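## Task

The vial starts loose in the left hand, which is palm up, sitting in the fold between palm and fingers. Using only that hand, roll the vial until its label points upward as in the goal picture, with no finger or thumb left touching it. The hand includes its wrist camera, the camera's post and the arm's last link. The right arm and right hand must not touch the left hand. The task fails if the vial touches anything else or leaves the hand. To finish, the vial must rest motionless for a moment on the palm, clear of the wrist, camera and post, with the palm pointing straight up. No motor of either hand may read "moving" or "overload" or be accumulating time toward a shutdown; a motor that was off from the start is ignored. Then declare the task done.

## Robot and tools

ROBOT. There are two arms, left_arm and right_arm, in a physics simulation. Each has six joints and carries an identical sixteen-motor right hand; the hands are not mirrored. Scene 1 uses the right hand and scene 2 the left. The base of left_arm is at about (+0.002, +0.421, 0) m and the base of right_arm at about (-0.004, -0.384, 0) m.

SCENE FRAME. The origin is on the table top midway between the arms. +z is up, +x points out over the table, and left_arm sits on the +y side. The names "left" and "right" label arms, not image sides.

HAND-POINT FRAME. Each hand point sits in front of the palm, where thumb tip and index and middle tips meet in a pinch.
- +z runs along the straightened fingers toward their tips.
- +x runs across the palm, away from the thumb.
- +y points out of the palm face, and the palm face is at y = -0.062 m.
The finger knuckles are at z = -0.017 m, and straight fingertips reach 0.139 m beyond that. A rigid mast near the wrist on the palm side spans x +0.05 to +0.10 and z -0.16 to -0.11, reaching y = +0.06 m, and it can strike the vial. Only the rubber fingertip caps grip well.

execute_actions(actions). actions is a list of actions run in order; an empty list only returns the current state and images.
- Each action is a table of 1 to 15 rows. Each row runs for one control step of 1/30 s, and an action always lasts 15 steps (0.5 s). If you give fewer rows, the last row is repeated for the remaining steps.
- Each row is a single list of 48 numbers, each in [-1, 1], covering both arms even when only one moves. The first 24 are for left_arm and the next 24 for right_arm.
- Each arm's 24 are: dx, dy, dz, rx, ry, rz, then the sixteen hinge numbers index_mcp, index_abd, index_pip, index_dip, middle_mcp, middle_abd, middle_pip, middle_dip, ring_mcp, ring_abd, ring_pip, ring_dip, thumb_cmc, thumb_axl, thumb_mcp, thumb_ipl, then current_limit and speed.

POSE NUMBERS. dx..rz are not a pose. They are an offset from that hand point's measured pose at the start of the action, expressed in the hand point's own axes. Every row is measured from that same start, not from the previous row. For the first action of a call, the start is the last pose reported in the scene. A value of 1.0 means 0.6 m for dx, dy and dz, or 180 degrees for the rotation; rx, ry and rz together form one rotation vector.
- Each control step clips the target to within 70 mm and 16 degrees of the measured pose. If it cannot achieve both, position wins over orientation.
- After the action the arm goes no further than its last clipped target, so resend whatever remains.
- Arms often stop a centimetre or more short, usually low. Some elbows sag a little with every action; aiming the hand back at the pose you want to keep stops the sag, though the hand stays slightly low.
- To keep an arm still, send zeros in its six pose slots.

HINGE NUMBERS. These are absolute goal angles, scaled linearly between each hinge's two stops.
- On the index, middle and ring fingers, moving toward -1 curls the finger toward the palm. _mcp works the knuckle (straight at +0.75), _pip the middle joint (straight at +0.58), _dip the last joint (straight at +0.70), and _abd swings the finger sideways away from the thumb (straight at 0.00).
- thumb_cmc toward -1 brings the thumb from beside the palm round to in front of it (beside the palm at +0.71).
- thumb_axl rolls the thumb about its own length (straight at +0.68).
- thumb_mcp (straight at +0.23) and thumb_ipl (straight at +0.17) bend the thumb.
- A 0 is a real goal, not "keep". To leave a hand unchanged, copy back its hand_goal, hand_current_limit and hand_speed.

current_limit maps -1..+1 to 0..550 mA per motor, with a floor of 11 mA. Low values also slow the fingers and may leave them too weak to lift. speed sets the goal-tracking rate to (speed+1)/2 of 5.9 rad/s. They start at +0.4 and -0.6, and whatever you last sent stays in force. A finger presses only while its goal lies past the object's surface.

RESULTS.
- The state line gives each hand point's position (m) and quat_wxyz in the scene frame; these readings drift more at long reach.
- "Hand target" is the pose the controller is now heading to. "pose unreachable" means the clearance check altered or blocked that arm's command. HELD marks steps where part of a row was held back.
- Per motor, in hinge order: hand_goal is the goals written (repeat them to keep a grip). hand_measured is actual positions on the same scale (repeating these relaxes a grip). hand_current_ma is current, positive pushing toward -1. hand_state is moving, goal (within 0.02), blocked, or overload.

AVOID.
- A motor at 495 mA or more, either sign, for 5 s shuts down for 10 s; time below that counts the tally back down.
- MOTOR HOT appears at 85 °C. At 100 °C the arm faults and drops. Holding loads, even while you think, heats motors.
- The simulation runs while you think, holding your last command.
- Do not let the arms hit or press each other, and keep the other arm away from the working hand.
- Do not let the vial touch anything but its hand or fall. Do not knock anything off the table. Occasional brief pushes may disturb the vial.
- Prefer smooth, quick motions.

OTHER TOOLS.
- zoom_image(camera, region) gives a close view of one camera's latest image. region is [x0, y0, x1, y1] in pixels from the top-left corner, at most 504x504. Cameras, all 504x504: cam_head_left, cam_head_right, cam_high, cam_low, cam_left_wrist, cam_right_wrist; the wrist ones are fisheye.
- show_instructions() returns the reference images, including the goal picture taken from the wrist camera.
- read_manual(section) returns licence text only.
- finished_scene(scene) with 1 or 2 ends that scene irreversibly, reports success, and gives the next scene's task. Call it only once the vial is resting label up and all conditions hold.

Each tool is called after "Request:" as a command line: name --argument value for each argument, lists and objects as JSON in quotes; but a table of rows of numbers goes row by row, as --pt "numbers of a row", without its own name.

## Session

Request:
execute_actions --actions '[]'

Request:
show_instructions

Scene clock: 0.00 s.
left_arm: end_effector_position=(+0.3892, +0.1079, +0.4147) hand_goal=(+0.046, +0.000, -0.008, +0.280, +0.046, +0.000, -0.008, +0.280, +0.046, +0.000, -0.008, +0.280, -0.104, +0.266, +0.032, -0.018) hand_measured=(+0.062, +0.000, -0.006, +0.282, +0.060, +0.000, -0.006, +0.282, +0.062, +0.000, -0.006, +0.282, -0.092, +0.270, +0.034, -0.016) hand_current_ma=(+83, +0, +14, +12, +84, +0, +13, +12, +83, +0, +13, +13, +70, +28, +12, +11) hand_state=(goal, overload, goal, goal, goal, goal, goal, goal, goal, goal, goal, goal, goal, goal, goal, goal) hand_current_limit=0.40 hand_speed=-0.60 end_effector_quat_wxyz=(+0.647, +0.635, +0.298, +0.298) | right_arm: end_effector_position=(+0.3583, -0.7486, +0.5984) hand_goal=(+0.754, +0.000, +0.576, +0.696, +0.754, +0.000, +0.576, +0.696, +0.754, +0.000, +0.576, +0.696, +0.714, +0.678, +0.226, +0.168) hand_measured=(+0.754, +0.000, +0.576, +0.696, +0.754, +0.000, +0.576, +0.696, +0.754, +0.000, +0.576, +0.696, +0.714, +0.678, +0.226, +0.168) hand_current_ma=(+0, +0, +0, +0, +0, +0, +0, +0, +0, +0, +0, +0, +0, +0, +0, +0) hand_state=(goal, goal, goal, goal, goal, goal, goal, goal, goal, goal, goal, goal, goal, goal, goal, goal) hand_current_limit=0.40 hand_speed=-0.60 end_effector_quat_wxyz=(+0.645, +0.642, +0.281, +0.305)
Joint positions: left_arm=[-0.751  1.105  0.633  0.488  0.101 -0.009] | right_arm=[-0.755  1.029  1.081 -0.033 -0.035  0.03 ]
Joint velocities: left_arm=[-0.015 -0.005 -0.007 -0.002 -0.081 -0.081] | right_arm=[-0.015 -0.015  0.002 -0.007  0.081 -0.007]
Motor temperatures (°C, as the motors report them): left_arm=[22 21 24 24 23 20] | right_arm=[22 20 25 20 21 23]
Hand target (left_arm): +0.392, +0.106, +0.428; +0.655, +0.627, +0.293, +0.303
Hand target (right_arm): +0.353, -0.744, +0.625; +0.661, +0.625, +0.275, +0.312

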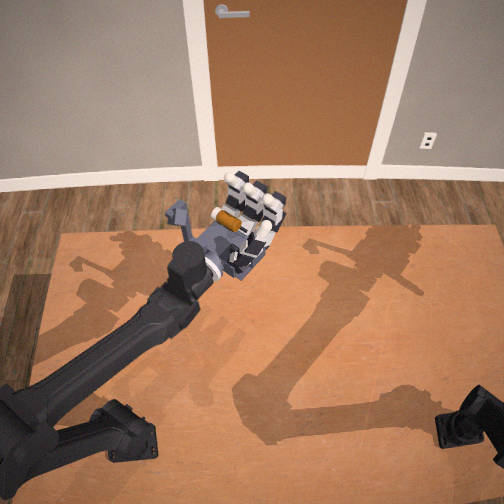

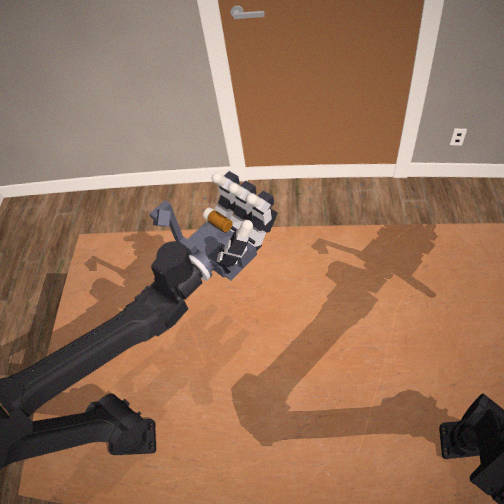

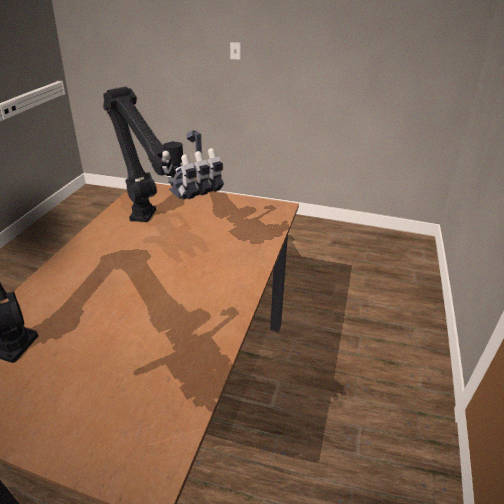

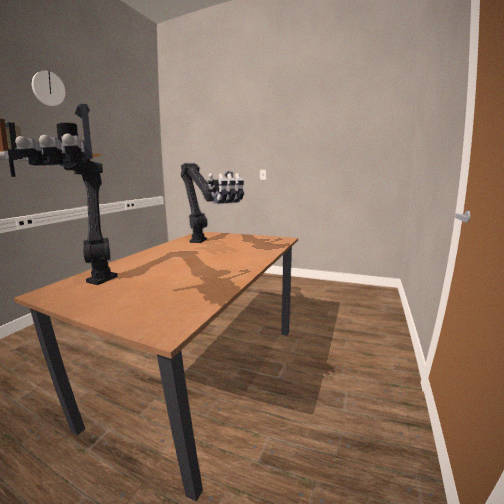

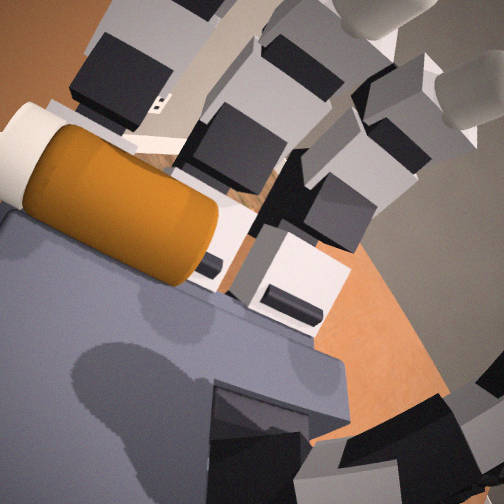

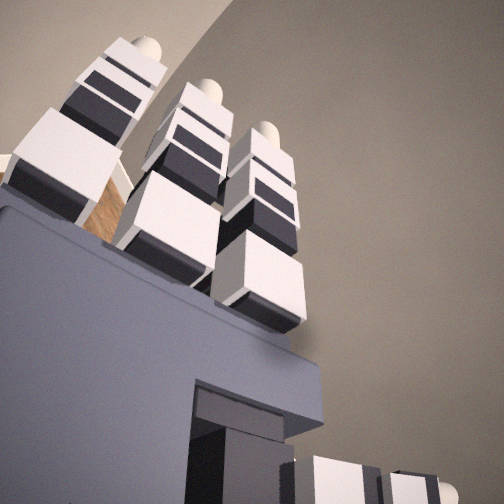

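Reference images for this scene: goal picture from the wrist camera place.

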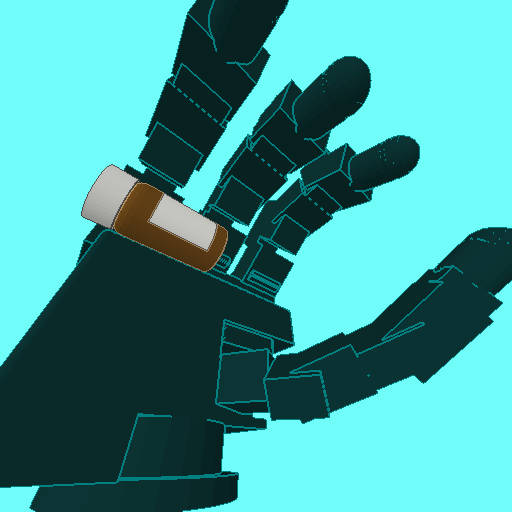

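Request:
execute_actions --actions '[[[0,0.022,0,-0.01,0,0,0.046,0,-0.008,0.28,-0.3,0,0.1,-1,-0.3,0,0.1,-1,-0.104,0.266,0.032,-0.018,0.4,-0.4, 0,0.045,0,-0.015,0,0,0.754,0,0.576,0.696,0.754,0,0.576,0.696,0.754,0,0.576,0.696,0.714,0.678,0.226,0.168,0.4,-0.6]],[[0,0.022,0,-0.01,0,0,0.046,0,-0.008,0.28,-0.3,0,0.1,-1,-0.3,0,0.1,-1,-0.104,0.266,0.032,-0.018,0.4,-0.4, 0,0.045,0,-0.015,0,0,0.754,0,0.576,0.696,0.754,0,0.576,0.696,0.754,0,0.576,0.696,0.714,0.678,0.226,0.168,0.4,-0.6]],[[0,0.022,0,-0.01,0,0,0.046,0,-0.008,0.28,-0.3,0,-0.4,-1,-0.3,0,-0.4,-1,-0.104,0.266,0.032,-0.018,0.4,-0.6, 0,0.045,0,-0.015,0,0,0.754,0,0.576,0.696,0.754,0,0.576,0.696,0.754,0,0.576,0.696,0.714,0.678,0.226,0.168,0.4,-0.6]]]'

Request:
execute_actions --actions '[[[0,0.022,0,-0.01,0,0,0.046,0,-0.008,0.28,-0.3,0,-0.5,-0.65,-0.3,0,-0.5,-0.65,-0.104,0.266,0.032,-0.018,0.4,-0.75, 0,0.045,0,-0.015,0,0,0.754,0,0.576,0.696,0.754,0,0.576,0.696,0.754,0,0.576,0.696,0.714,0.678,0.226,0.168,0.4,-0.6]],[[0,0.022,0,-0.01,0,0,0.046,0,-0.008,0.28,-0.3,0,-0.6,-0.5,-0.3,0,-0.6,-0.5,-0.104,0.266,0.032,-0.018,0.4,-0.75, 0,0.045,0,-0.015,0,0,0.754,0,0.576,0.696,0.754,0,0.576,0.696,0.754,0,0.576,0.696,0.714,0.678,0.226,0.168,0.4,-0.6]],[[0,0.022,0,-0.01,0,0,0.046,0,-0.008,0.28,-0.3,0,-0.55,-0.15,-0.3,0,-0.55,-0.15,-0.104,0.266,0.032,-0.018,0.4,-0.6, 0,0.045,0,-0.015,0,0,0.754,0,0.576,0.696,0.754,0,0.576,0.696,0.754,0,0.576,0.696,0.714,0.678,0.226,0.168,0.4,-0.6]],[[0,0.022,0,-0.01,0,0,0.046,0,-0.008,0.28,-0.3,0,0.2,-0.15,-0.3,0,0.2,-0.15,-0.104,0.266,0.032,-0.018,0.4,-0.35, 0,0.045,0,-0.015,0,0,0.754,0,0.576,0.696,0.754,0,0.576,0.696,0.754,0,0.576,0.696,0.714,0.678,0.226,0.168,0.4,-0.6]]]'

Scene clock: 2.17 s.
left_arm: end_effector_position=(+0.3892, +0.1079, +0.4147) hand_goal=(+0.046, +0.000, -0.008, +0.280, -0.300, +0.000, -0.400, -1.000, -0.300, +0.000, -0.400, -1.000, -0.104, +0.266, +0.032, -0.018) hand_measured=(+0.062, +0.000, -0.006, +0.282, -0.286, +0.000, -0.202, -0.978, -0.282, +0.000, -0.182, -0.974, -0.092, +0.270, +0.034, -0.016) hand_current_ma=(+83, +0, +14, +12, +83, +0, +368, +123, +102, +0, +370, +146, +70, +28, +12, +11) hand_state=(goal, overload, goal, goal, moving, goal, moving, moving, moving, goal, moving, moving, goal, goal, goal, goal) hand_current_limit=0.40 hand_speed=-0.60 end_effector_quat_wxyz=(+0.647, +0.635, +0.298, +0.298) | right_arm: end_effector_position=(+0.3583, -0.7486, +0.5984) hand_goal=(+0.754, +0.000, +0.576, +0.696, +0.754, +0.000, +0.576, +0.696, +0.754, +0.000, +0.576, +0.696, +0.714, +0.678, +0.226, +0.168) hand_measured=(+0.762, +0.000, +0.576, +0.696, +0.764, +0.000, +0.576, +0.696, +0.764, +0.000, +0.576, +0.696, +0.724, +0.678, +0.226, +0.168) hand_current_ma=(+52, +0, +5, +0, +54, +0, +5, +0, +52, +0, +5, +0, +55, -4, -1, -2) hand_state=(goal, goal, goal, goal, goal, goal, goal, goal, goal, goal, goal, goal, goal, goal, goal, goal) hand_current_limit=0.40 hand_speed=-0.60 end_effector_quat_wxyz=(+0.645, +0.642, +0.281, +0.305)
Joint positions: left_arm=[-0.751  1.105  0.633  0.488  0.101 -0.009] | right_arm=[-0.755  1.029  1.081 -0.033 -0.035  0.03 ]
Joint velocities: left_arm=[-0.015 -0.015  0.007  0.002 -0.037  0.066] | right_arm=[ 0.015 -0.005 -0.002 -0.012 -0.051  0.022]
Motor temperatures (°C, as the motors report them): left_arm=[22 21 25 24 23 20] | right_arm=[22 20 26 20 21 23]
Hand target (left_arm): +0.389, +0.108, +0.428; +0.657, +0.625, +0.293, +0.303
Hand target (right_arm): +0.357, -0.747, +0.625; +0.660, +0.626, +0.274, +0.312
Off the commanded pose (left_arm): 0.013 m, 2 deg.
Off the commanded pose (right_arm): 0.027 m, 3 deg.
Step readings (end_effector_position; steps 1 to 15: 1st action; 16 to 30: 2nd action; 31 to 45: 3rd action):
0: left_arm (+0.3892, +0.1079, +0.4147) | right_arm (+0.3583, -0.7486, +0.5984)
1: left_arm (+0.3892, +0.1079, +0.4147) | right_arm (+0.3583, -0.7486, +0.5984)
2: left_arm (+0.3892, +0.1079, +0.4147) | right_arm (+0.3583, -0.7486, +0.5984)
4: left_arm (+0.3892, +0.1079, +0.4147) | right_arm (+0.3583, -0.7486, +0.5984)
8: left_arm (+0.3892, +0.1079, +0.4147) | right_arm (+0.3583, -0.7486, +0.5984)
15: left_arm (+0.3892, +0.1079, +0.4147) | right_arm (+0.3583, -0.7486, +0.5984)
16: left_arm (+0.3892, +0.1079, +0.4147) | right_arm (+0.3583, -0.7486, +0.5984)
17: left_arm (+0.3892, +0.1079, +0.4147) | right_arm (+0.3583, -0.7486, +0.5984)
19: left_arm (+0.3892, +0.1079, +0.4147) | right_arm (+0.3583, -0.7486, +0.5984)
23: left_arm (+0.3892, +0.1079, +0.4147) | right_arm (+0.3583, -0.7486, +0.5984)
30: left_arm (+0.3892, +0.1079, +0.4147) | right_arm (+0.3583, -0.7486, +0.5984)
31: left_arm (+0.3892, +0.1079, +0.4147) | right_arm (+0.3583, -0.7486, +0.5984)
32: left_arm (+0.3892, +0.1079, +0.4147) | right_arm (+0.3583, -0.7486, +0.5984)
34: left_arm (+0.3892, +0.1079, +0.4147) | right_arm (+0.3583, -0.7486, +0.5984)
38: left_arm (+0.3892, +0.1079, +0.4147) | right_arm (+0.3583, -0.7486, +0.5984)
45: end_effector_position above

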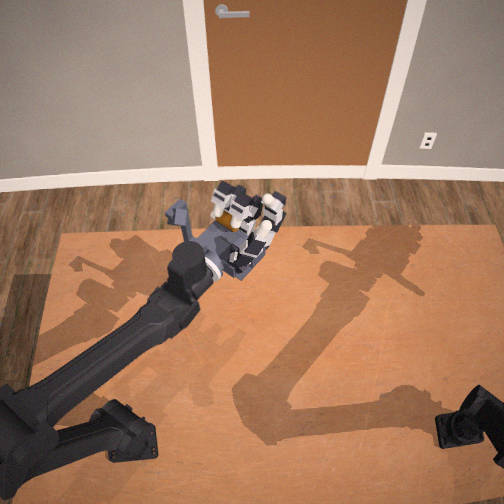

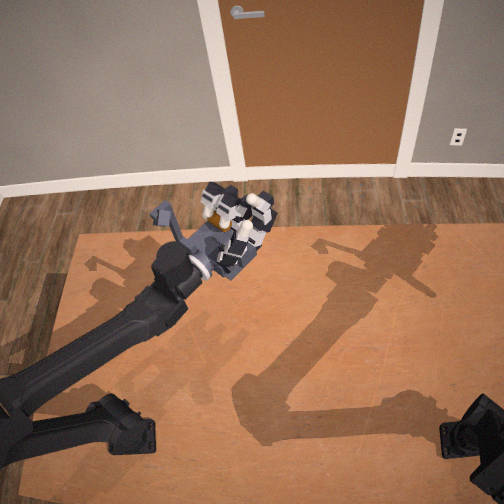

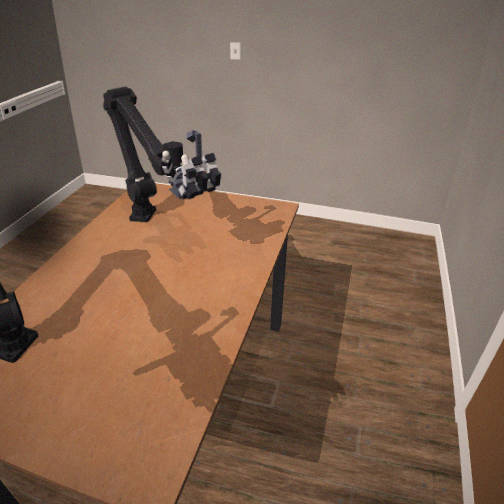

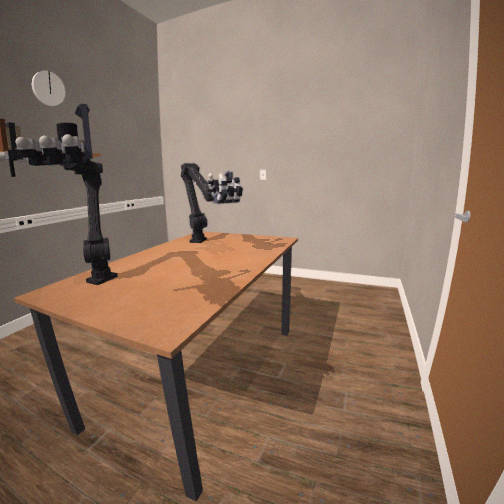

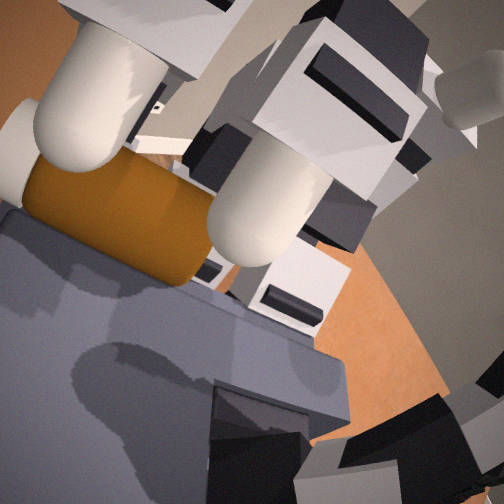

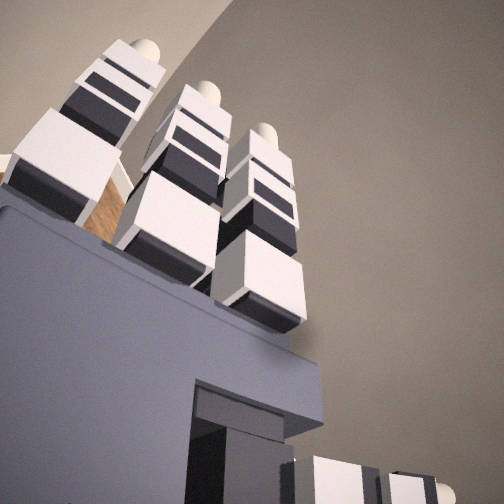

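Scene clock: 4.17 s.
left_arm: end_effector_position=(+0.3892, +0.1079, +0.4147) hand_goal=(+0.046, +0.000, -0.008, +0.280, -0.300, +0.000, +0.200, -0.150, -0.300, +0.000, +0.200, -0.150, -0.104, +0.266, +0.032, -0.018) hand_measured=(+0.062, +0.000, -0.006, +0.282, -0.296, +0.000, -0.180, -0.154, -0.294, +0.000, -0.138, -0.154, -0.092, +0.270, +0.034, -0.016) hand_current_ma=(+83, +0, +14, +12, +20, +0, -66, -19, +36, +0, -74, -21, +70, +28, +12, +11) hand_state=(goal, overload, goal, goal, goal, goal, moving, goal, goal, goal, moving, goal, goal, goal, goal, goal) hand_current_limit=0.40 hand_speed=-0.35 end_effector_quat_wxyz=(+0.647, +0.635, +0.298, +0.298) | right_arm: end_effector_position=(+0.3583, -0.7486, +0.5984) hand_goal=(+0.754, +0.000, +0.576, +0.696, +0.754, +0.000, +0.576, +0.696, +0.754, +0.000, +0.576, +0.696, +0.714, +0.678, +0.226, +0.168) hand_measured=(+0.762, +0.000, +0.576, +0.696, +0.764, +0.000, +0.576, +0.696, +0.764, +0.000, +0.576, +0.696, +0.724, +0.678, +0.226, +0.168) hand_current_ma=(+52, +0, +5, +0, +54, +0, +5, +0, +52, +0, +5, +0, +55, -4, -1, -2) hand_state=(goal, goal, goal, goal, goal, goal, goal, goal, goal, goal, goal, goal, goal, goal, goal, goal) hand_current_limit=0.40 hand_speed=-0.60 end_effector_quat_wxyz=(+0.645, +0.642, +0.281, +0.305)
Joint positions: left_arm=[-0.751  1.105  0.633  0.488  0.101 -0.009] | right_arm=[-0.755  1.029  1.081 -0.033 -0.035  0.03 ]
Joint velocities: left_arm=[-0.005 -0.015 -0.012 -0.017 -0.007 -0.066] | right_arm=[-0.005 -0.005 -0.017 -0.022 -0.037  0.007]
Motor temperatures (°C, as the motors report them): left_arm=[22 21 25 24 23 20] | right_arm=[22 20 27 20 21 23]
Hand target (left_arm): +0.389, +0.108, +0.428; +0.657, +0.625, +0.293, +0.303
Hand target (right_arm): +0.357, -0.747, +0.625; +0.660, +0.626, +0.274, +0.312
Off the commanded pose (left_arm): 0.013 m, 2 deg.
Off the commanded pose (right_arm): 0.027 m, 3 deg.
Step readings (end_effector_position; steps 1 to 15: 1st action; 16 to 30: 2nd action; 31 to 45: 3rd action; 46 to 60: 4th action):
0: left_arm (+0.3892, +0.1079, +0.4147) | right_arm (+0.3583, -0.7486, +0.5984)
1: left_arm (+0.3892, +0.1079, +0.4147) | right_arm (+0.3583, -0.7486, +0.5984)
2: left_arm (+0.3892, +0.1079, +0.4147) | right_arm (+0.3583, -0.7486, +0.5984)
4: left_arm (+0.3892, +0.1079, +0.4147) | right_arm (+0.3583, -0.7486, +0.5984)
8: left_arm (+0.3892, +0.1079, +0.4147) | right_arm (+0.3583, -0.7486, +0.5984)
15: left_arm (+0.3892, +0.1079, +0.4147) | right_arm (+0.3583, -0.7486, +0.5984)
16: left_arm (+0.3892, +0.1079, +0.4147) | right_arm (+0.3583, -0.7486, +0.5984)
17: left_arm (+0.3892, +0.1079, +0.4147) | right_arm (+0.3583, -0.7486, +0.5984)
19: left_arm (+0.3892, +0.1079, +0.4147) | right_arm (+0.3583, -0.7486, +0.5984)
23: left_arm (+0.3892, +0.1079, +0.4147) | right_arm (+0.3583, -0.7486, +0.5984)
30: left_arm (+0.3892, +0.1079, +0.4147) | right_arm (+0.3583, -0.7486, +0.5984)
31: left_arm (+0.3892, +0.1079, +0.4147) | right_arm (+0.3583, -0.7486, +0.5984)
32: left_arm (+0.3892, +0.1079, +0.4147) | right_arm (+0.3583, -0.7486, +0.5984)
34: left_arm (+0.3892, +0.1079, +0.4147) | right_arm (+0.3583, -0.7486, +0.5984)
38: left_arm (+0.3892, +0.1079, +0.4147) | right_arm (+0.3583, -0.7486, +0.5984)
45: left_arm (+0.3892, +0.1079, +0.4147) | right_arm (+0.3583, -0.7486, +0.5984)
46: left_arm (+0.3892, +0.1079, +0.4147) | right_arm (+0.3583, -0.7486, +0.5984)
47: left_arm (+0.3892, +0.1079, +0.4147) | right_arm (+0.3583, -0.7486, +0.5984)
49: left_arm (+0.3892, +0.1079, +0.4147) | right_arm (+0.3583, -0.7486, +0.5984)
53: left_arm (+0.3892, +0.1079, +0.4147) | right_arm (+0.3583, -0.7486, +0.5984)
60: end_effector_position above

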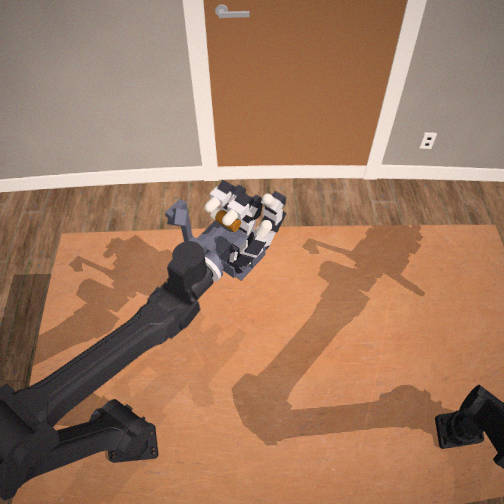

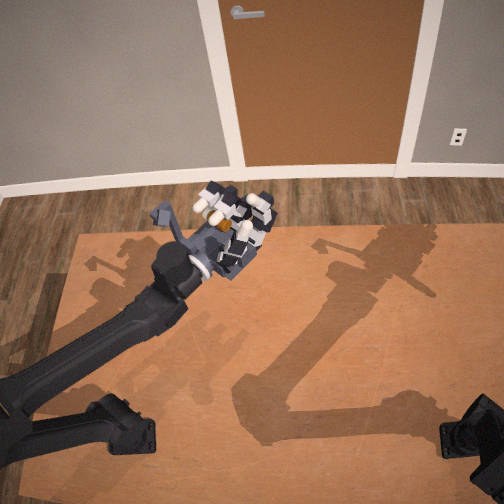

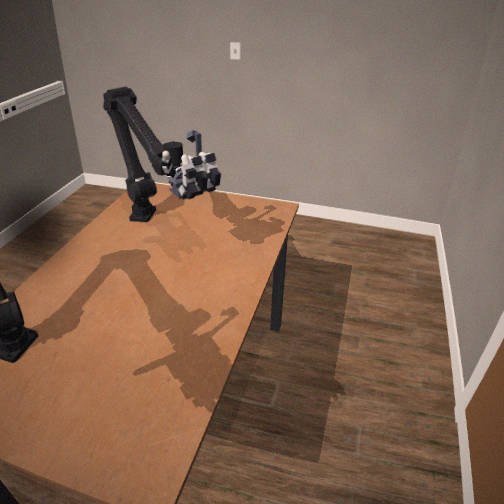

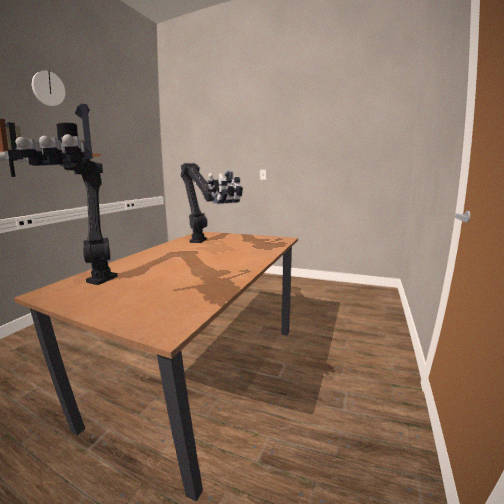

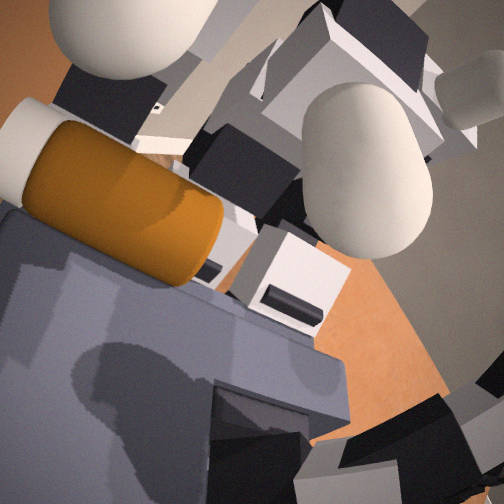

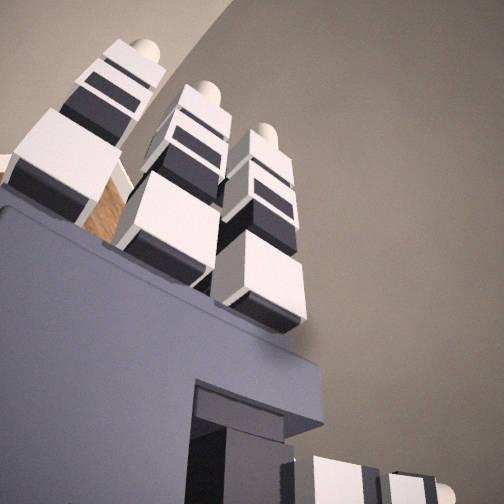

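Repeat the stroke.

Request:
execute_actions --actions '[[[0,0.022,0,-0.01,0,0,0.046,0,-0.008,0.28,-0.3,0,0.1,-1,-0.3,0,0.1,-1,-0.104,0.266,0.032,-0.018,0.4,-0.3, 0,0.045,0,-0.015,0,0,0.754,0,0.576,0.696,0.754,0,0.576,0.696,0.754,0,0.576,0.696,0.714,0.678,0.226,0.168,0.4,-0.6]],[[0,0.022,0,-0.01,0,0,0.046,0,-0.008,0.28,-0.3,0,-0.4,-1,-0.3,0,-0.4,-1,-0.104,0.266,0.032,-0.018,0.4,-0.6, 0,0.045,0,-0.015,0,0,0.754,0,0.576,0.696,0.754,0,0.576,0.696,0.754,0,0.576,0.696,0.714,0.678,0.226,0.168,0.4,-0.6]],[[0,0.022,0,-0.01,0,0,0.046,0,-0.008,0.28,-0.3,0,-0.5,-0.65,-0.3,0,-0.5,-0.65,-0.104,0.266,0.032,-0.018,0.4,-0.75, 0,0.045,0,-0.015,0,0,0.754,0,0.576,0.696,0.754,0,0.576,0.696,0.754,0,0.576,0.696,0.714,0.678,0.226,0.168,0.4,-0.6]],[[0,0.022,0,-0.01,0,0,0.046,0,-0.008,0.28,-0.3,0,-0.6,-0.5,-0.3,0,-0.6,-0.5,-0.104,0.266,0.032,-0.018,0.4,-0.75, 0,0.045,0,-0.015,0,0,0.754,0,0.576,0.696,0.754,0,0.576,0.696,0.754,0,0.576,0.696,0.714,0.678,0.226,0.168,0.4,-0.6]],[[0,0.022,0,-0.01,0,0,0.046,0,-0.008,0.28,-0.3,0,-0.55,-0.15,-0.3,0,-0.55,-0.15,-0.104,0.266,0.032,-0.018,0.4,-0.6, 0,0.045,0,-0.015,0,0,0.754,0,0.576,0.696,0.754,0,0.576,0.696,0.754,0,0.576,0.696,0.714,0.678,0.226,0.168,0.4,-0.6]],[[0,0.022,0,-0.01,0,0,0.046,0,-0.008,0.28,-0.3,0,0.2,-0.15,-0.3,0,0.2,-0.15,-0.104,0.266,0.032,-0.018,0.4,-0.35, 0,0.045,0,-0.015,0,0,0.754,0,0.576,0.696,0.754,0,0.576,0.696,0.754,0,0.576,0.696,0.714,0.678,0.226,0.168,0.4,-0.6]]]'

Scene clock: 7.60 s.
left_arm: end_effector_position=(+0.3892, +0.1079, +0.4147) hand_goal=(+0.046, +0.000, -0.008, +0.280, -0.300, +0.000, +0.200, -0.150, -0.300, +0.000, +0.200, -0.150, -0.104, +0.266, +0.032, -0.018) hand_measured=(+0.062, +0.000, -0.006, +0.282, -0.296, +0.000, -0.180, -0.154, -0.292, +0.000, -0.138, -0.154, -0.092, +0.270, +0.034, -0.016) hand_current_ma=(+83, +0, +14, +12, +21, +0, -66, -19, +39, +0, -73, -21, +70, +28, +12, +11) hand_state=(goal, overload, goal, goal, goal, goal, moving, goal, goal, goal, moving, goal, goal, goal, goal, goal) hand_current_limit=0.40 hand_speed=-0.35 end_effector_quat_wxyz=(+0.647, +0.635, +0.298, +0.298) | right_arm: end_effector_position=(+0.3583, -0.7486, +0.5984) hand_goal=(+0.754, +0.000, +0.576, +0.696, +0.754, +0.000, +0.576, +0.696, +0.754, +0.000, +0.576, +0.696, +0.714, +0.678, +0.226, +0.168) hand_measured=(+0.762, +0.000, +0.576, +0.696, +0.764, +0.000, +0.576, +0.696, +0.764, +0.000, +0.576, +0.696, +0.724, +0.678, +0.226, +0.168) hand_current_ma=(+52, +0, +5, +0, +54, +0, +5, +0, +52, +0, +5, +0, +55, -4, -1, -2) hand_state=(goal, goal, goal, goal, goal, goal, goal, goal, goal, goal, goal, goal, goal, goal, goal, goal) hand_current_limit=0.40 hand_speed=-0.60 end_effector_quat_wxyz=(+0.645, +0.642, +0.281, +0.305)
Joint positions: left_arm=[-0.751  1.105  0.633  0.488  0.101 -0.009] | right_arm=[-0.755  1.029  1.081 -0.033 -0.035  0.03 ]
Joint velocities: left_arm=[ 0.005 -0.015  0.002 -0.007 -0.022 -0.051] | right_arm=[-0.005 -0.005  0.007  0.002  0.007 -0.022]
Motor temperatures (°C, as the motors report them): left_arm=[22 21 26 24 23 20] | right_arm=[22 20 29 20 21 23]
Hand target (left_arm): +0.389, +0.108, +0.428; +0.657, +0.625, +0.293, +0.303
Hand target (right_arm): +0.357, -0.747, +0.625; +0.660, +0.626, +0.274, +0.312
Off the commanded pose (left_arm): 0.013 m, 2 deg.
Off the commanded pose (right_arm): 0.027 m, 3 deg.
Step readings (end_effector_position; steps 1 to 15: 1st action; 16 to 30: 2nd action; 31 to 45: 3rd action; 46 to 60: 4th action; 61 to 75: 5th action; 76 to 90: 6th action):
0: left_arm (+0.3892, +0.1079, +0.4147) | right_arm (+0.3583, -0.7486, +0.5984)
1: left_arm (+0.3892, +0.1079, +0.4147) | right_arm (+0.3583, -0.7486, +0.5984)
2: left_arm (+0.3892, +0.1079, +0.4147) | right_arm (+0.3583, -0.7486, +0.5984)
4: left_arm (+0.3892, +0.1079, +0.4147) | right_arm (+0.3583, -0.7486, +0.5984)
8: left_arm (+0.3892, +0.1079, +0.4147) | right_arm (+0.3583, -0.7486, +0.5984)
15: left_arm (+0.3892, +0.1079, +0.4147) | right_arm (+0.3583, -0.7486, +0.5984)
16: left_arm (+0.3892, +0.1079, +0.4147) | right_arm (+0.3583, -0.7486, +0.5984)
17: left_arm (+0.3892, +0.1079, +0.4147) | right_arm (+0.3583, -0.7486, +0.5984)
19: left_arm (+0.3892, +0.1079, +0.4147) | right_arm (+0.3583, -0.7486, +0.5984)
23: left_arm (+0.3892, +0.1079, +0.4147) | right_arm (+0.3583, -0.7486, +0.5984)
30: left_arm (+0.3892, +0.1079, +0.4147) | right_arm (+0.3583, -0.7486, +0.5984)
31: left_arm (+0.3892, +0.1079, +0.4147) | right_arm (+0.3583, -0.7486, +0.5984)
32: left_arm (+0.3892, +0.1079, +0.4147) | right_arm (+0.3583, -0.7486, +0.5984)
34: left_arm (+0.3892, +0.1079, +0.4147) | right_arm (+0.3583, -0.7486, +0.5984)
38: left_arm (+0.3892, +0.1079, +0.4147) | right_arm (+0.3583, -0.7486, +0.5984)
45: left_arm (+0.3892, +0.1079, +0.4147) | right_arm (+0.3583, -0.7486, +0.5984)
46: left_arm (+0.3892, +0.1079, +0.4147) | right_arm (+0.3583, -0.7486, +0.5984)
47: left_arm (+0.3892, +0.1079, +0.4147) | right_arm (+0.3583, -0.7486, +0.5984)
49: left_arm (+0.3892, +0.1079, +0.4147) | right_arm (+0.3583, -0.7486, +0.5984)
53: left_arm (+0.3892, +0.1079, +0.4147) | right_arm (+0.3583, -0.7486, +0.5984)
60: left_arm (+0.3892, +0.1079, +0.4147) | right_arm (+0.3583, -0.7486, +0.5984)
61: left_arm (+0.3892, +0.1079, +0.4147) | right_arm (+0.3583, -0.7486, +0.5984)
62: left_arm (+0.3892, +0.1079, +0.4147) | right_arm (+0.3583, -0.7486, +0.5984)
64: left_arm (+0.3892, +0.1079, +0.4147) | right_arm (+0.3583, -0.7486, +0.5984)
68: left_arm (+0.3892, +0.1079, +0.4147) | right_arm (+0.3583, -0.7486, +0.5984)
75: left_arm (+0.3892, +0.1079, +0.4147) | right_arm (+0.3583, -0.7486, +0.5984)
76: left_arm (+0.3892, +0.1079, +0.4147) | right_arm (+0.3583, -0.7486, +0.5984)
77: left_arm (+0.3892, +0.1079, +0.4147) | right_arm (+0.3583, -0.7486, +0.5984)
79: left_arm (+0.3892, +0.1079, +0.4147) | right_arm (+0.3583, -0.7486, +0.5984)
83: left_arm (+0.3892, +0.1079, +0.4147) | right_arm (+0.3583, -0.7486, +0.5984)
90: end_effector_position above

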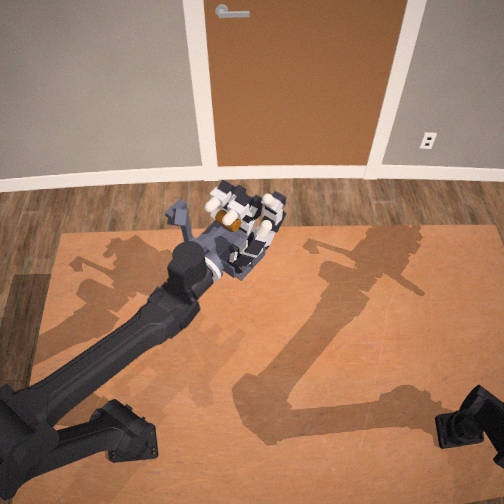

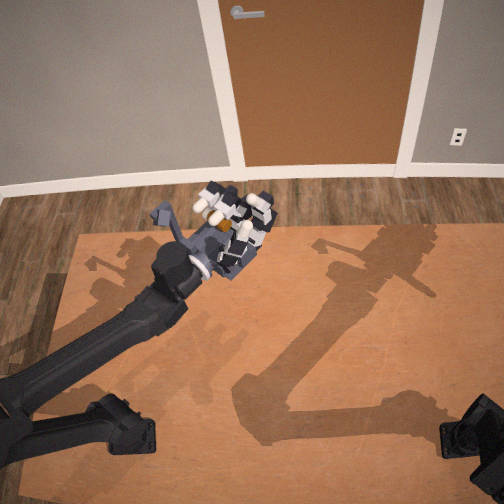

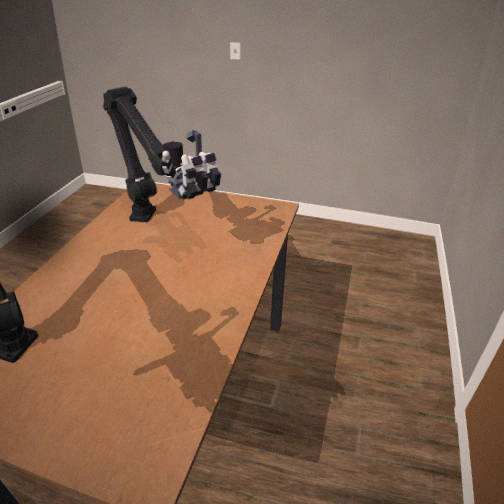

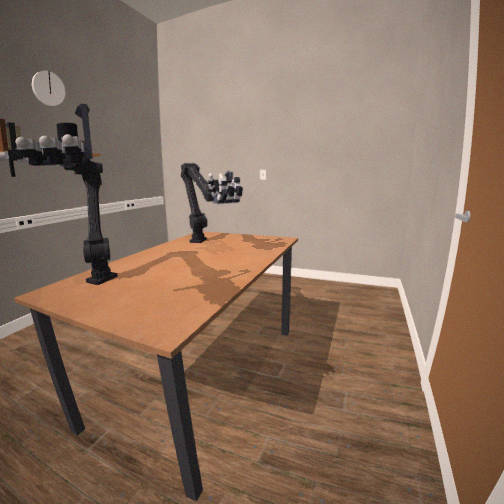

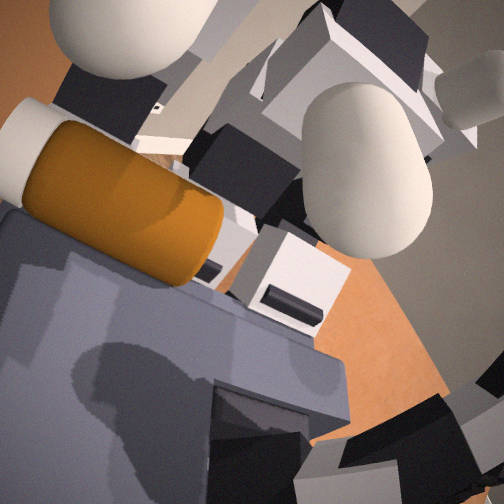

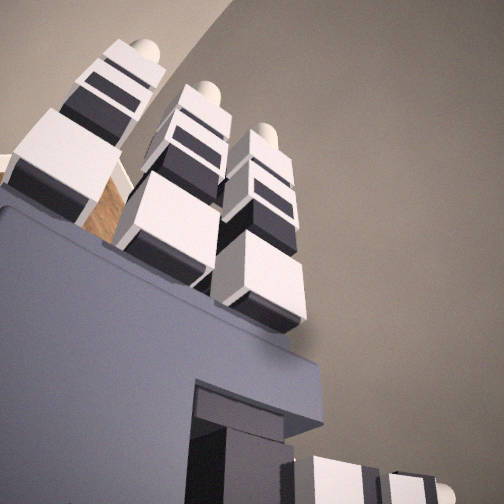

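Request:
execute_actions --actions '[[[0,0.022,0,-0.01,0,0,0.046,0,-0.008,0.28,-0.3,0,0.1,-1,-0.3,0,0.1,-1,-0.104,0.266,0.032,-0.018,0.4,-0.3, 0,0.045,0,-0.015,0,0,0.754,0,0.576,0.696,0.754,0,0.576,0.696,0.754,0,0.576,0.696,0.714,0.678,0.226,0.168,0.4,-0.6]],[[0,0.022,0,-0.01,0,0,0.046,0,-0.008,0.28,-0.3,0,-0.4,-1,-0.3,0,-0.4,-1,-0.104,0.266,0.032,-0.018,0.4,-0.6, 0,0.045,0,-0.015,0,0,0.754,0,0.576,0.696,0.754,0,0.576,0.696,0.754,0,0.576,0.696,0.714,0.678,0.226,0.168,0.4,-0.6]],[[0,0.022,0,-0.01,0,0,0.046,0,-0.008,0.28,-0.3,0,-0.5,-0.65,-0.3,0,-0.5,-0.65,-0.104,0.266,0.032,-0.018,0.4,-0.75, 0,0.045,0,-0.015,0,0,0.754,0,0.576,0.696,0.754,0,0.576,0.696,0.754,0,0.576,0.696,0.714,0.678,0.226,0.168,0.4,-0.6]],[[0,0.022,0,-0.01,0,0,0.046,0,-0.008,0.28,-0.3,0,-0.6,-0.5,-0.3,0,-0.6,-0.5,-0.104,0.266,0.032,-0.018,0.4,-0.75, 0,0.045,0,-0.015,0,0,0.754,0,0.576,0.696,0.754,0,0.576,0.696,0.754,0,0.576,0.696,0.714,0.678,0.226,0.168,0.4,-0.6]],[[0,0.022,0,-0.01,0,0,0.046,0,-0.008,0.28,-0.3,0,-0.55,-0.15,-0.3,0,-0.55,-0.15,-0.104,0.266,0.032,-0.018,0.4,-0.6, 0,0.045,0,-0.015,0,0,0.754,0,0.576,0.696,0.754,0,0.576,0.696,0.754,0,0.576,0.696,0.714,0.678,0.226,0.168,0.4,-0.6]],[[0,0.022,0,-0.01,0,0,0.046,0,-0.008,0.28,-0.3,0,0.2,-0.15,-0.3,0,0.2,-0.15,-0.104,0.266,0.032,-0.018,0.4,-0.35, 0,0.045,0,-0.015,0,0,0.754,0,0.576,0.696,0.754,0,0.576,0.696,0.754,0,0.576,0.696,0.714,0.678,0.226,0.168,0.4,-0.6]]]'

Scene clock: 11.17 s.
left_arm: end_effector_position=(+0.3892, +0.1079, +0.4147) hand_goal=(+0.046, +0.000, -0.008, +0.280, -0.300, +0.000, +0.200, -0.150, -0.300, +0.000, +0.200, -0.150, -0.104, +0.266, +0.032, -0.018) hand_measured=(+0.062, +0.000, -0.006, +0.282, -0.296, +0.000, -0.180, -0.154, -0.292, +0.000, -0.138, -0.154, -0.092, +0.270, +0.034, -0.016) hand_current_ma=(+83, +0, +14, +12, +20, +0, -66, -19, +45, +0, -73, -21, +70, +28, +12, +11) hand_state=(goal, overload, goal, goal, goal, goal, moving, goal, goal, goal, moving, goal, goal, goal, goal, goal) hand_current_limit=0.40 hand_speed=-0.35 end_effector_quat_wxyz=(+0.647, +0.635, +0.298, +0.298) | right_arm: end_effector_position=(+0.3583, -0.7486, +0.5984) hand_goal=(+0.754, +0.000, +0.576, +0.696, +0.754, +0.000, +0.576, +0.696, +0.754, +0.000, +0.576, +0.696, +0.714, +0.678, +0.226, +0.168) hand_measured=(+0.762, +0.000, +0.576, +0.696, +0.764, +0.000, +0.576, +0.696, +0.764, +0.000, +0.576, +0.696, +0.724, +0.678, +0.226, +0.168) hand_current_ma=(+52, +0, +5, +0, +54, +0, +5, +0, +52, +0, +5, +0, +55, -4, -1, -2) hand_state=(goal, goal, goal, goal, goal, goal, goal, goal, goal, goal, goal, goal, goal, goal, goal, goal) hand_current_limit=0.40 hand_speed=-0.60 end_effector_quat_wxyz=(+0.645, +0.642, +0.281, +0.305)
Joint positions: left_arm=[-0.751  1.105  0.633  0.488  0.101 -0.009] | right_arm=[-0.755  1.029  1.081 -0.033 -0.035  0.03 ]
Joint velocities: left_arm=[-0.015 -0.015  0.007 -0.027  0.022  0.007] | right_arm=[ 0.005  0.005 -0.002  0.017 -0.007  0.007]
Motor temperatures (°C, as the motors report them): left_arm=[22 21 27 24 23 20] | right_arm=[22 20 30 20 21 23]
Hand target (left_arm): +0.389, +0.108, +0.428; +0.657, +0.625, +0.293, +0.303
Hand target (right_arm): +0.357, -0.747, +0.625; +0.660, +0.626, +0.274, +0.312
Off the commanded pose (left_arm): 0.013 m, 2 deg.
Off the commanded pose (right_arm): 0.027 m, 3 deg.
Step readings (end_effector_position; steps 1 to 15: 1st action; 16 to 30: 2nd action; 31 to 45: 3rd action; 46 to 60: 4th action; 61 to 75: 5th action; 76 to 90: 6th action):
0: left_arm (+0.3892, +0.1079, +0.4147) | right_arm (+0.3583, -0.7486, +0.5984)
1: left_arm (+0.3892, +0.1079, +0.4147) | right_arm (+0.3583, -0.7486, +0.5984)
2: left_arm (+0.3892, +0.1079, +0.4147) | right_arm (+0.3583, -0.7486, +0.5984)
4: left_arm (+0.3892, +0.1079, +0.4147) | right_arm (+0.3583, -0.7486, +0.5984)
8: left_arm (+0.3892, +0.1079, +0.4147) | right_arm (+0.3583, -0.7486, +0.5984)
15: left_arm (+0.3892, +0.1079, +0.4147) | right_arm (+0.3583, -0.7486, +0.5984)
16: left_arm (+0.3892, +0.1079, +0.4147) | right_arm (+0.3583, -0.7486, +0.5984)
17: left_arm (+0.3892, +0.1079, +0.4147) | right_arm (+0.3583, -0.7486, +0.5984)
19: left_arm (+0.3892, +0.1079, +0.4147) | right_arm (+0.3583, -0.7486, +0.5984)
23: left_arm (+0.3892, +0.1079, +0.4147) | right_arm (+0.3583, -0.7486, +0.5984)
30: left_arm (+0.3892, +0.1079, +0.4147) | right_arm (+0.3583, -0.7486, +0.5984)
31: left_arm (+0.3892, +0.1079, +0.4147) | right_arm (+0.3583, -0.7486, +0.5984)
32: left_arm (+0.3892, +0.1079, +0.4147) | right_arm (+0.3583, -0.7486, +0.5984)
34: left_arm (+0.3892, +0.1079, +0.4147) | right_arm (+0.3583, -0.7486, +0.5984)
38: left_arm (+0.3892, +0.1079, +0.4147) | right_arm (+0.3583, -0.7486, +0.5984)
45: left_arm (+0.3892, +0.1079, +0.4147) | right_arm (+0.3583, -0.7486, +0.5984)
46: left_arm (+0.3892, +0.1079, +0.4147) | right_arm (+0.3583, -0.7486, +0.5984)
47: left_arm (+0.3892, +0.1079, +0.4147) | right_arm (+0.3583, -0.7486, +0.5984)
49: left_arm (+0.3892, +0.1079, +0.4147) | right_arm (+0.3583, -0.7486, +0.5984)
53: left_arm (+0.3892, +0.1079, +0.4147) | right_arm (+0.3583, -0.7486, +0.5984)
60: left_arm (+0.3892, +0.1079, +0.4147) | right_arm (+0.3583, -0.7486, +0.5984)
61: left_arm (+0.3892, +0.1079, +0.4147) | right_arm (+0.3583, -0.7486, +0.5984)
62: left_arm (+0.3892, +0.1079, +0.4147) | right_arm (+0.3583, -0.7486, +0.5984)
64: left_arm (+0.3892, +0.1079, +0.4147) | right_arm (+0.3583, -0.7486, +0.5984)
68: left_arm (+0.3892, +0.1079, +0.4147) | right_arm (+0.3583, -0.7486, +0.5984)
75: left_arm (+0.3892, +0.1079, +0.4147) | right_arm (+0.3583, -0.7486, +0.5984)
76: left_arm (+0.3892, +0.1079, +0.4147) | right_arm (+0.3583, -0.7486, +0.5984)
77: left_arm (+0.3892, +0.1079, +0.4147) | right_arm (+0.3583, -0.7486, +0.5984)
79: left_arm (+0.3892, +0.1079, +0.4147) | right_arm (+0.3583, -0.7486, +0.5984)
83: left_arm (+0.3892, +0.1079, +0.4147) | right_arm (+0.3583, -0.7486, +0.5984)
90: end_effector_position above

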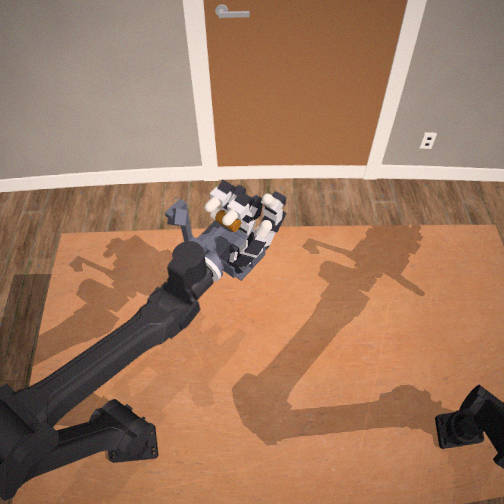

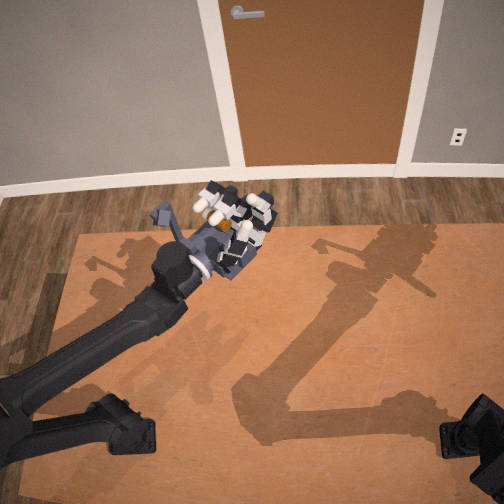

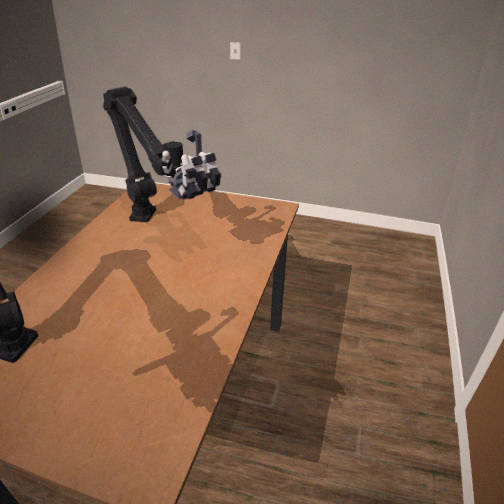

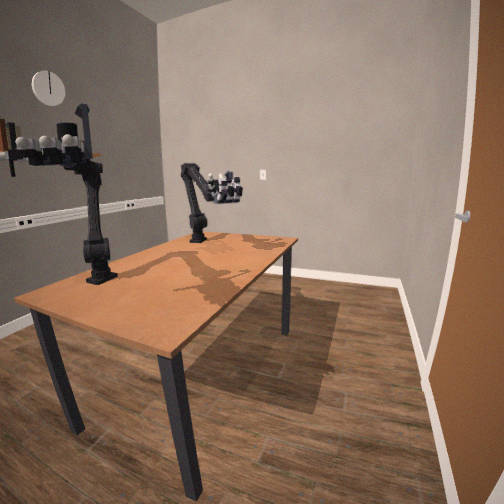

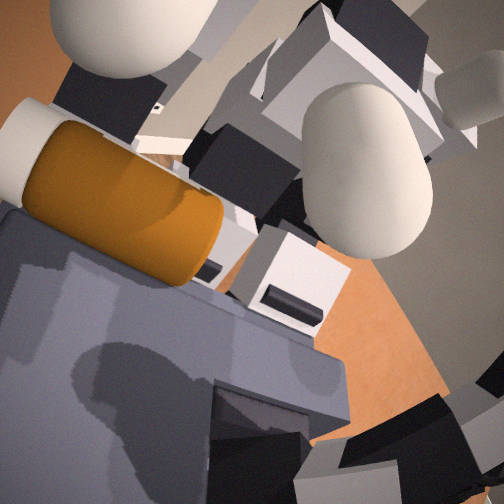

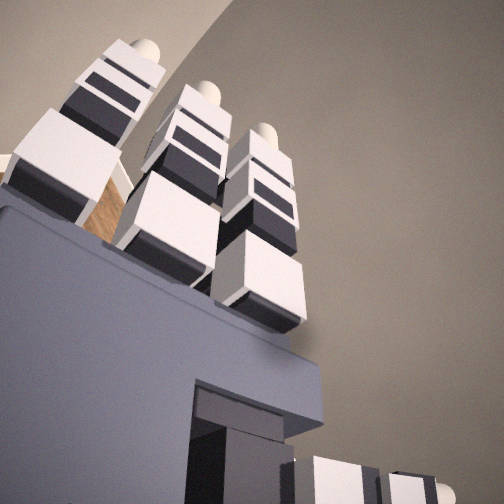

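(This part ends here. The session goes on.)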